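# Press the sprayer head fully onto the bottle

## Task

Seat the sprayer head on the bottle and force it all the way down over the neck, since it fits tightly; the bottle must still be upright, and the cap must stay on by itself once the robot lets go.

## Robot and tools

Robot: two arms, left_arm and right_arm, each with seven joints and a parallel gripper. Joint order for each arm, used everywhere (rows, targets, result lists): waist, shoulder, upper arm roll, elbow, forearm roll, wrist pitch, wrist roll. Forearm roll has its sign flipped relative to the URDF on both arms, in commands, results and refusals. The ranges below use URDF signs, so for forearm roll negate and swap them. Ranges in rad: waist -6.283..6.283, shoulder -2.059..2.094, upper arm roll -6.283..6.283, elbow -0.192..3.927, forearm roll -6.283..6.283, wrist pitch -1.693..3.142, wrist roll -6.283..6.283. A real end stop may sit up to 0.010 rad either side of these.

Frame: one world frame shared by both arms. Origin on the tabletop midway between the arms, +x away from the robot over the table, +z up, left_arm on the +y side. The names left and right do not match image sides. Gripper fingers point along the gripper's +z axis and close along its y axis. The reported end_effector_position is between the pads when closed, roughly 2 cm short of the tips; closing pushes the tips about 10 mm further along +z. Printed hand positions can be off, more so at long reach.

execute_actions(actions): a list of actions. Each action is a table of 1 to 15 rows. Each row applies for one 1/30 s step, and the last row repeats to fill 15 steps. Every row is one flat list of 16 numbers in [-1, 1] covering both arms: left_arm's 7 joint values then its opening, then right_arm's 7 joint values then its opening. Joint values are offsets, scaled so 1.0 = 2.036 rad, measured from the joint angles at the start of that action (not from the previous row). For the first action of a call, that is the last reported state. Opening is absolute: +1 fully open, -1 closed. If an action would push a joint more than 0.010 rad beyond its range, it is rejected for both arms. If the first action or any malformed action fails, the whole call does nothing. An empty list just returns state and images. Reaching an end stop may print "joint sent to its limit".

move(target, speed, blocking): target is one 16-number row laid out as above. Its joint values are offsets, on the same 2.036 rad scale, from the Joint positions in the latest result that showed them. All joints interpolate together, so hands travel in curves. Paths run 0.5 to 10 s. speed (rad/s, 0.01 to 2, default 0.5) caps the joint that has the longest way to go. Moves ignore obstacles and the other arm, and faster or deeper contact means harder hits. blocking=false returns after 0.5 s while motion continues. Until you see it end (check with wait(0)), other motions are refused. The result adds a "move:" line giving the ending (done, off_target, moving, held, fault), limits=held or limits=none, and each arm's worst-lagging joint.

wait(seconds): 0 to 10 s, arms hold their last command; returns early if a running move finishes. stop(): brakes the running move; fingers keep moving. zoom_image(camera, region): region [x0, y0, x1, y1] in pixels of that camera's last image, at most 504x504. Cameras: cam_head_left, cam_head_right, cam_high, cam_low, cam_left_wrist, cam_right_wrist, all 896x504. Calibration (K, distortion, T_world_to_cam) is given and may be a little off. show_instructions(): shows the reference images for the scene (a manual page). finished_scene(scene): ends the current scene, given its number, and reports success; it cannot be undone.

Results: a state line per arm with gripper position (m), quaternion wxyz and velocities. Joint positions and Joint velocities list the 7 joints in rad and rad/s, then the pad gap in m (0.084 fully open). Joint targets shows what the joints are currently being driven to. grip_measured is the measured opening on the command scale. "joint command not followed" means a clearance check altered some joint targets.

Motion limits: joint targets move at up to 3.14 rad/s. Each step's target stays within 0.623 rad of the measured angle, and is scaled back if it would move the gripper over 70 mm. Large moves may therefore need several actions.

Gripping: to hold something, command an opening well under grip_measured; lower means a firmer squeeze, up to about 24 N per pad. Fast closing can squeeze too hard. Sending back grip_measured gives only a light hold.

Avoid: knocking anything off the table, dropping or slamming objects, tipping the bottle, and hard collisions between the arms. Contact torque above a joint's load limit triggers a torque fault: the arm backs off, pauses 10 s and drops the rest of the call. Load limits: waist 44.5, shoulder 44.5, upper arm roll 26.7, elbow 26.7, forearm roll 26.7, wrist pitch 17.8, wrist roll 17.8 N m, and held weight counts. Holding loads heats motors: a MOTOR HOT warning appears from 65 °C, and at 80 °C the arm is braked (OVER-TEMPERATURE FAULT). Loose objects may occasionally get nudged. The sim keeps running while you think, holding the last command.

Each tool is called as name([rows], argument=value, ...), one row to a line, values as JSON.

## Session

execute_actions(actions=[])

Scene clock: 0.00 s.
left_arm: end_effector_position=(-0.0202, +0.0323, +0.2626) grip_measured=+1.00 end_effector_quat_wxyz=(-0.534, +0.612, +0.539, +0.224) end_effector_velocity=(+0.000, -0.000, +0.000) end_effector_angular_velocity=(-0.001, -0.000, +0.000) | right_arm: end_effector_position=(+0.1248, -0.3372, +0.1740) grip_measured=+1.00 end_effector_quat_wxyz=(+0.209, +0.854, -0.468, -0.094) end_effector_velocity=(+0.000, -0.000, +0.000) end_effector_angular_velocity=(+0.000, -0.000, -0.001)
Joint names: [waist, shoulder, upper arm roll, elbow, forearm roll, wrist pitch, wrist roll]
Joint positions: left_arm=[-1.509  0.677  0.195  1.879  0.337  2.435 -2.897  0.084] | right_arm=[-0.022 -0.699  0.368  0.402  0.006  1.465  1.09   0.084]
Joint velocities: left_arm=[ 0.    -0.001 -0.     0.    -0.    -0.001 -0.     0.   ] | right_arm=[-0. -0. -0.  0. -0. -0.  0.  0.]
Joint targets: left_arm=[-1.509 0.677 0.195 1.879 0.337 2.435 -2.897] | right_arm=[-0.022 -0.699 0.368 0.402 0.006 1.465 1.090]
camera_calibration (this result's frames):
cam_left_wrist: T_world_to_cam=[[0.912174, 0.128275, -0.38921, 0.146359], [-0.309956, -0.405333, -0.860019, 0.297941], [-0.268078, 0.905125, -0.329974, 0.185011], [0, 0, 0, 1]] pos_world=[0.00844126, -0.0654671, 0.374248]
cam_right_wrist: T_world_to_cam=[[-0.766363, -0.465016, 0.443224, -0.107155], [-0.534086, 0.844605, -0.0373385, 0.42049], [-0.356986, -0.265335, -0.895633, 0.240368], [0, 0, 0, 1]] pos_world=[0.228266, -0.341199, 0.278476]

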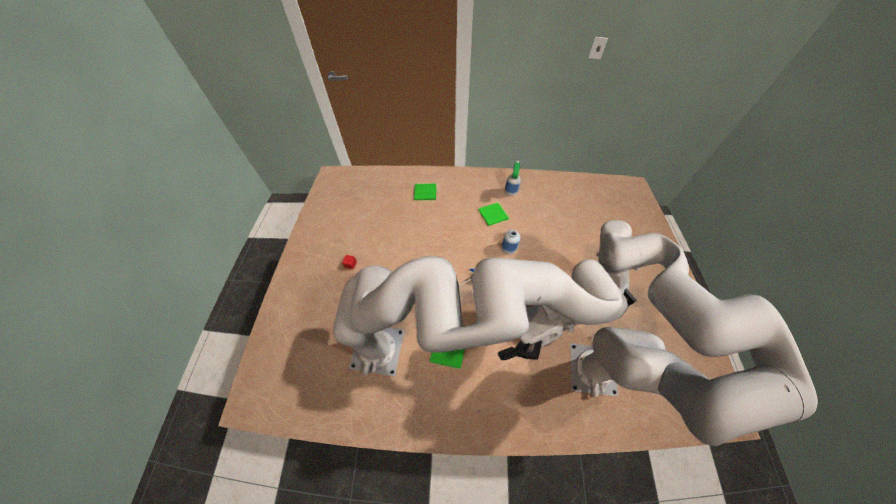

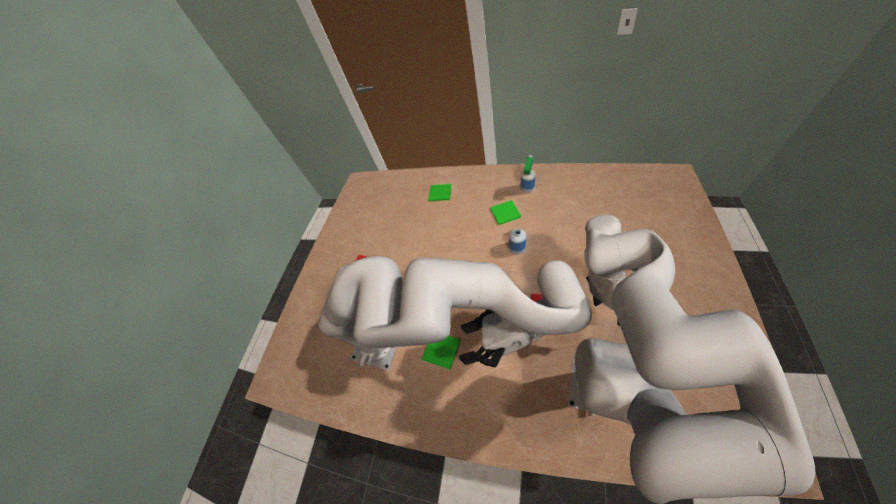

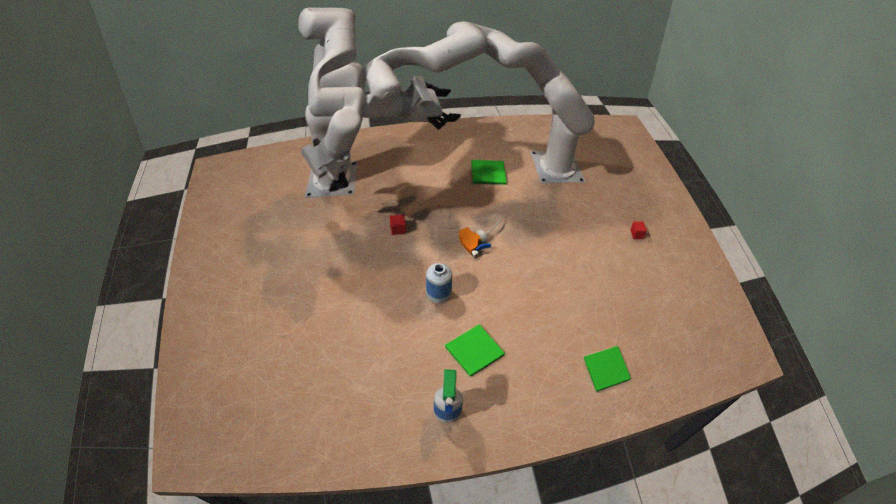

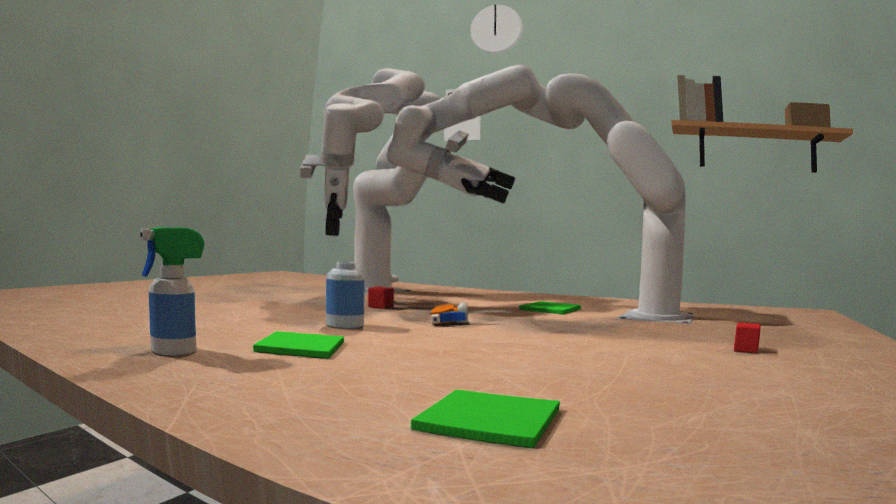

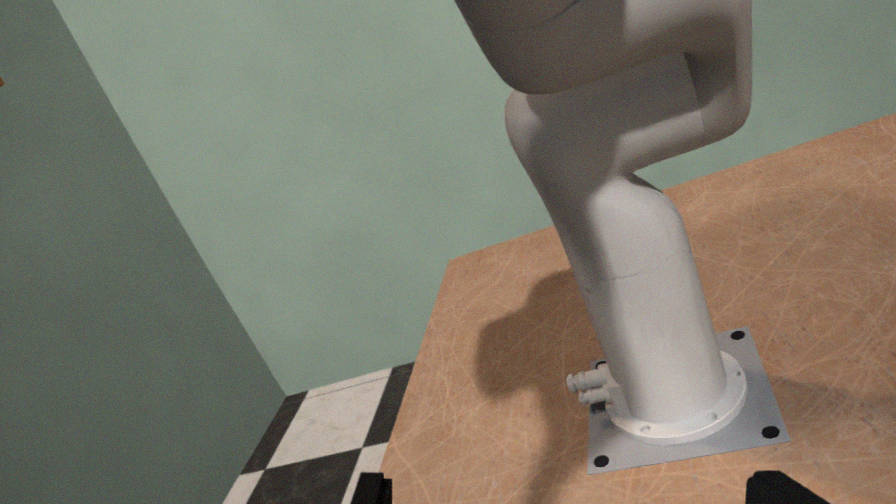

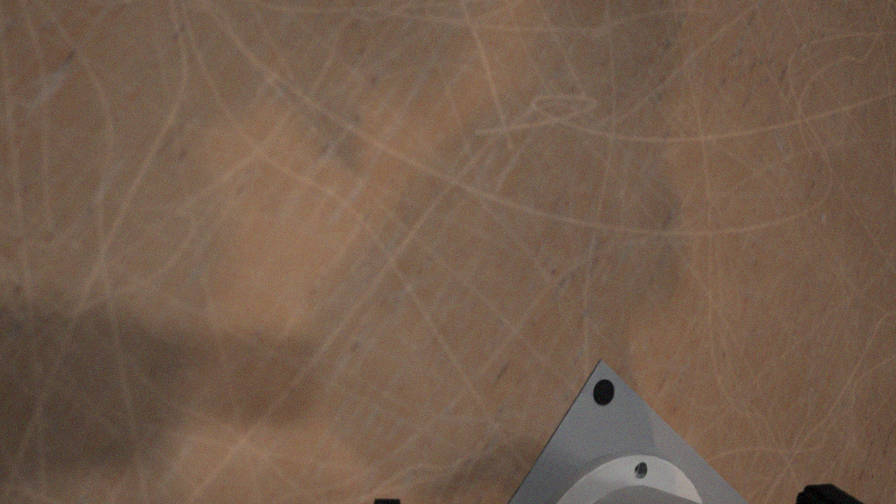

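move(target=[0.3,-0.38,-0.096,-0.58,-0.1655,-0.803,1,1,-0.2,0,0,0,0,0,0,1], speed=1)

move(target=[0,0,0,0,0,0,0.5,1,0,0,0,0,0,0,0,1], speed=1.5)

Scene clock: 3.13 s.
left_arm: end_effector_position=(+0.2251, +0.0738, +0.1275) grip_measured=+1.00 end_effector_quat_wxyz=(-0.002, +0.998, -0.057, -0.002) end_effector_velocity=(+0.001, +0.000, +0.000) end_effector_angular_velocity=(-0.002, -0.002, -0.000) | right_arm: end_effector_position=(+0.1104, -0.4052, +0.1740) grip_measured=+1.00 end_effector_quat_wxyz=(+0.186, +0.742, -0.631, -0.134) end_effector_velocity=(+0.000, -0.000, -0.000) end_effector_angular_velocity=(-0.001, +0.000, +0.001)
Joint names: [waist, shoulder, upper arm roll, elbow, forearm roll, wrist pitch, wrist roll]
Joint positions: left_arm=[-0.899 -0.097 -0.     0.699  0.001  0.801 -0.862  0.084] | right_arm=[-0.429 -0.699  0.368  0.402  0.006  1.465  1.09   0.084]
Joint velocities: left_arm=[ 0.001 -0.001  0.    -0.002 -0.    -0.003  0.002  0.   ] | right_arm=[-0.     0.     0.001 -0.     0.001 -0.001  0.    -0.   ]
Joint targets: left_arm=[-0.898 -0.097 -0.000 0.699 0.001 0.801 -0.861] | right_arm=[-0.429 -0.699 0.368 0.402 0.006 1.465 1.090]
move: done; limits=none; left_arm: farthest joint: the elbow, 0.001 radians from its target (1.181 radians at the start); right_arm: farthest joint: the waist, 0.000 radians from its target (0.407 radians at the start)
camera_calibration (this result's frames):
cam_left_wrist: T_world_to_cam=[[-0.100845, -0.994511, 0.0278852, 0.122419], [-0.994867, 0.100566, -0.0112321, 0.283247], [0.00836611, -0.0288748, -0.999548, 0.260648], [0, 0, 0, 1]] pos_world=[0.291958, 0.100789, 0.260298]
cam_right_wrist: T_world_to_cam=[[-0.887845, -0.123634, 0.443221, 0.00191748], [-0.156093, 0.987036, -0.0373509, 0.486231], [-0.432858, -0.102345, -0.895634, 0.291601], [0, 0, 0, 1]] pos_world=[0.203821, -0.449846, 0.278479]

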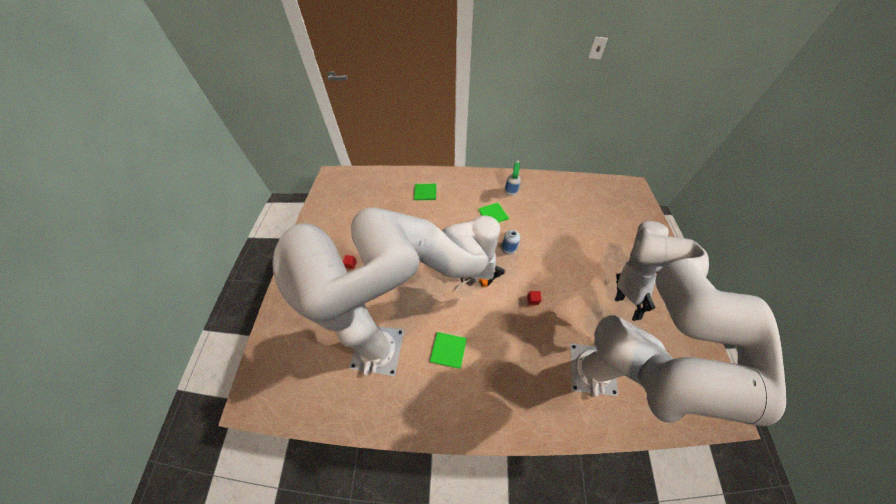

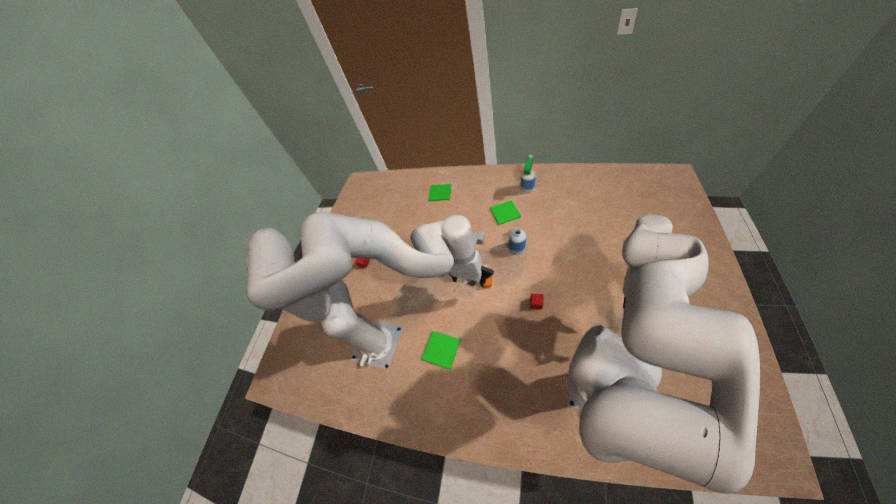

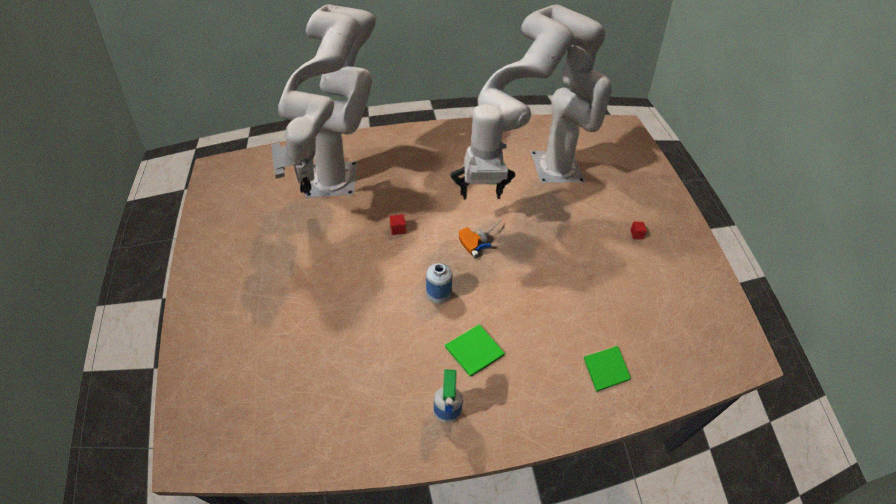

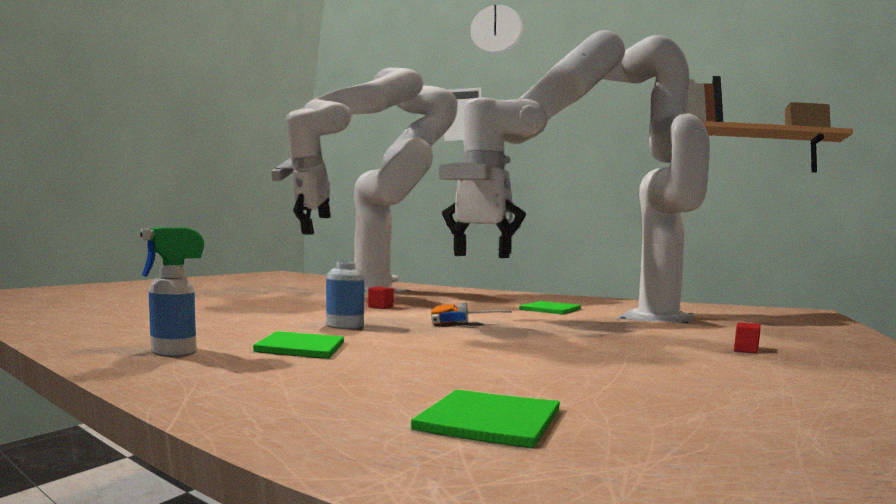

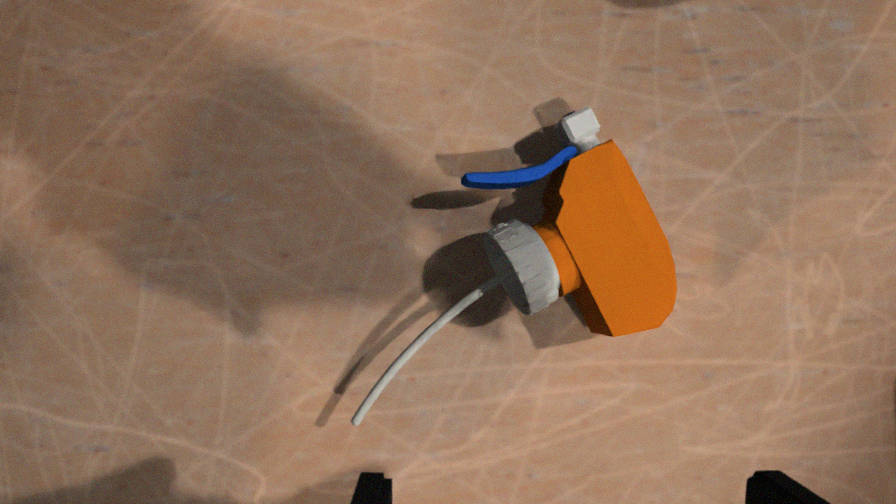

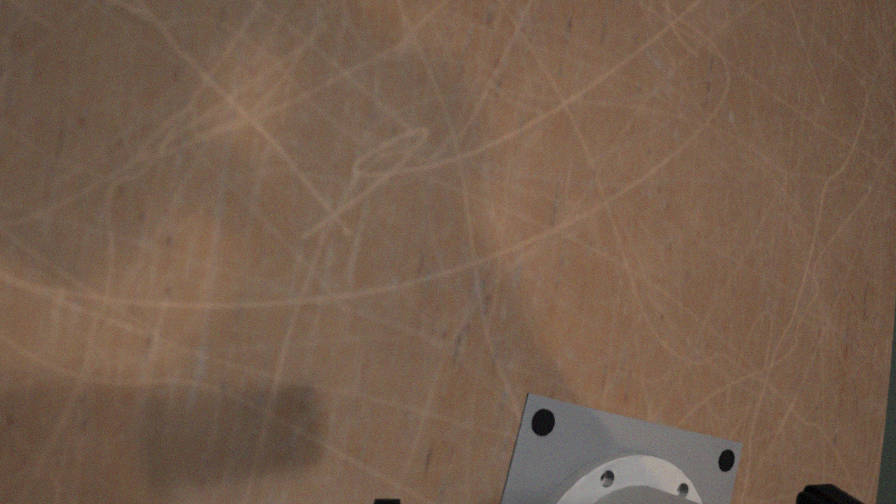

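Scene clock: 4.67 s.
left_arm: end_effector_position=(+0.2251, +0.0738, +0.1275) grip_measured=+1.00 end_effector_quat_wxyz=(-0.001, +0.844, -0.536, -0.002) end_effector_velocity=(+0.000, +0.000, +0.000) end_effector_angular_velocity=(+0.000, -0.000, -0.001) | right_arm: end_effector_position=(+0.1104, -0.4052, +0.1740) grip_measured=+1.00 end_effector_quat_wxyz=(+0.186, +0.742, -0.631, -0.134) end_effector_velocity=(-0.000, -0.000, +0.000) end_effector_angular_velocity=(+0.001, -0.000, -0.001)
Joint names: [waist, shoulder, upper arm roll, elbow, forearm roll, wrist pitch, wrist roll]
Joint positions: left_arm=[-0.899 -0.097 -0.     0.699  0.001  0.801  0.156  0.084] | right_arm=[-0.429 -0.699  0.368  0.402  0.006  1.465  1.09   0.084]
Joint velocities: left_arm=[ 0.002 -0.001 -0.    -0.    -0.     0.001  0.002 -0.   ] | right_arm=[ 0.    -0.    -0.001  0.     0.     0.    -0.     0.   ]
Joint targets: left_arm=[-0.899 -0.097 -0.000 0.699 0.001 0.801 0.156] | right_arm=[-0.429 -0.699 0.368 0.402 0.006 1.465 1.090]
move: done; limits=none; left_arm: farthest joint: the waist, 0.000 radians from its target (0.000 radians at the start); right_arm: farthest joint: the waist, 0.000 radians from its target (0.000 radians at the start)
camera_calibration (this result's frames):
cam_left_wrist: T_world_to_cam=[[-0.899021, -0.436684, 0.0326832, 0.260328], [-0.437183, 0.899319, -0.00976589, 0.0985871], [-0.0251281, -0.0230683, -0.999418, 0.267743], [0, 0, 0, 1]] pos_world=[0.283869, 0.0311962, 0.260042]
cam_right_wrist: T_world_to_cam=[[-0.887845, -0.123634, 0.443221, 0.00191744], [-0.156093, 0.987036, -0.0373508, 0.486231], [-0.432858, -0.102345, -0.895634, 0.291601], [0, 0, 0, 1]] pos_world=[0.203821, -0.449846, 0.278479]

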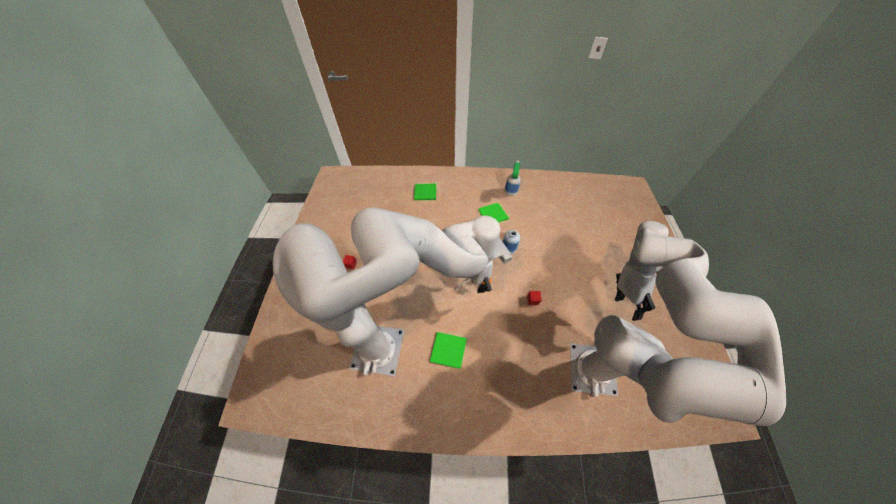

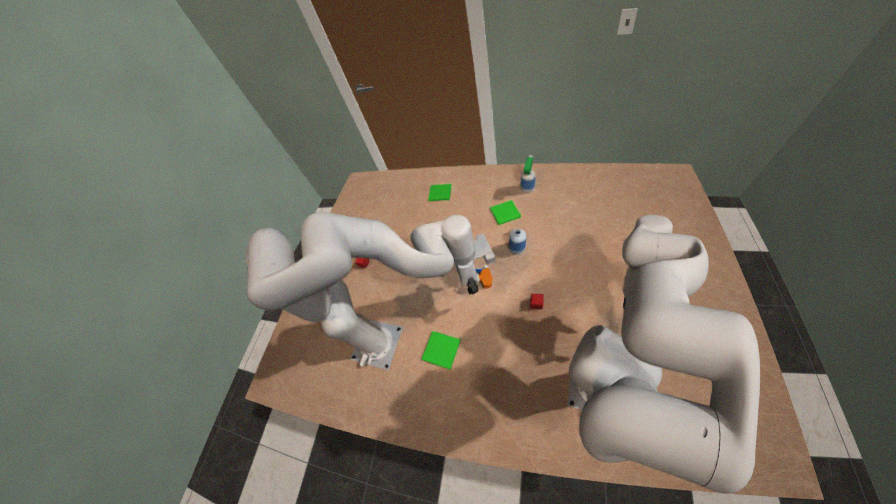

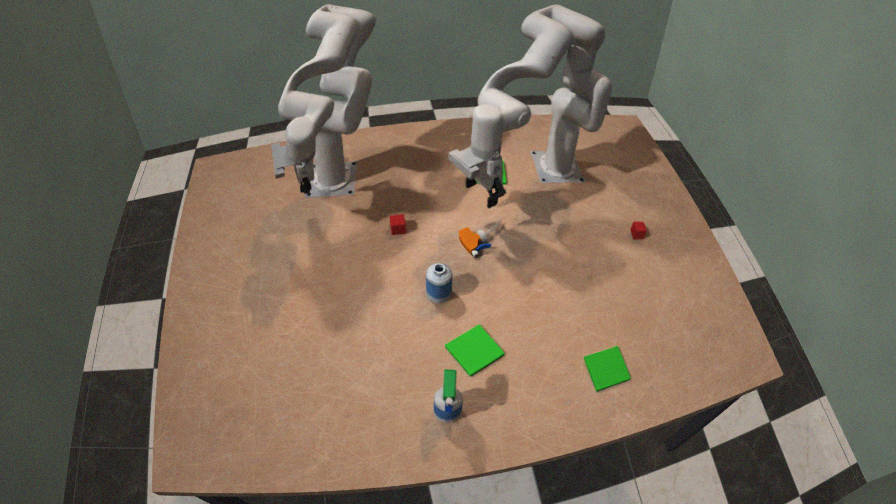

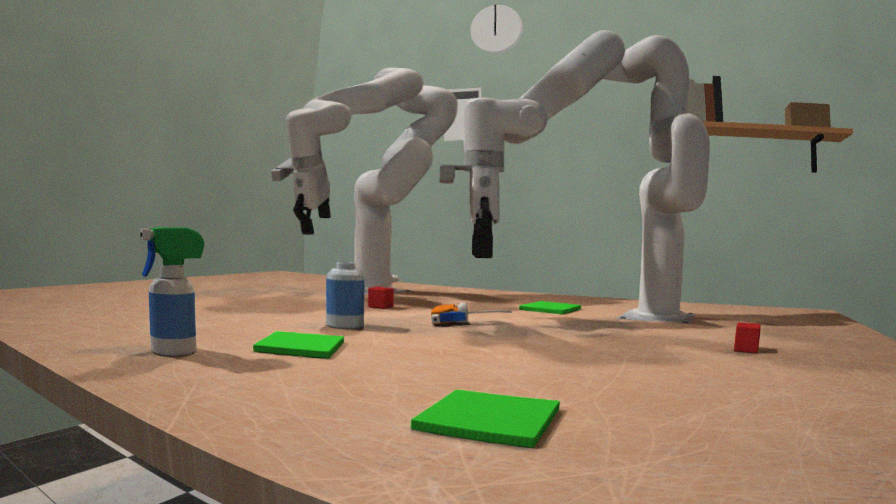

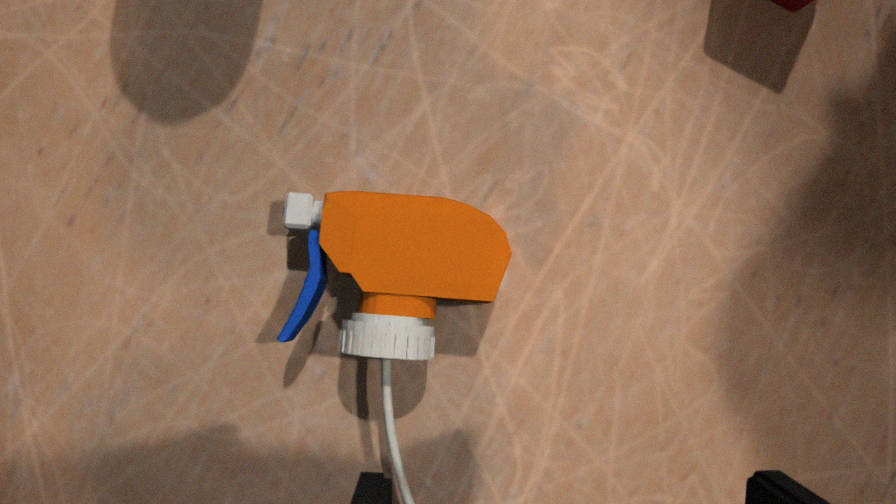

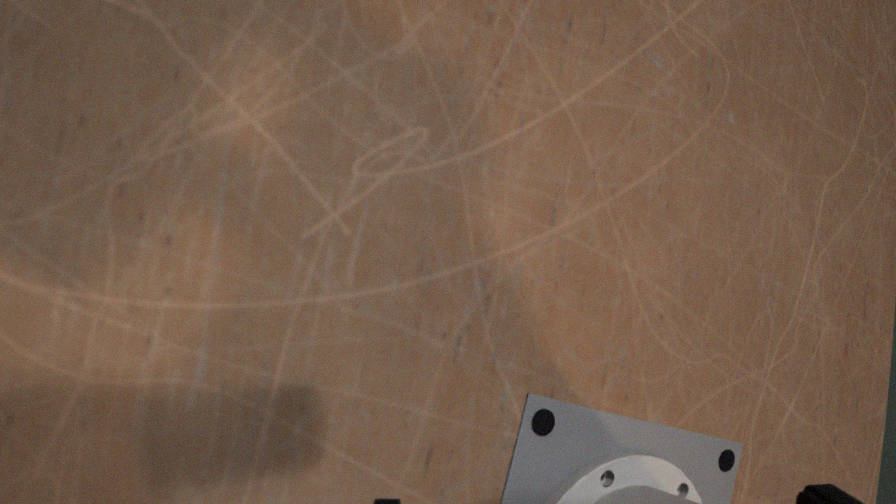

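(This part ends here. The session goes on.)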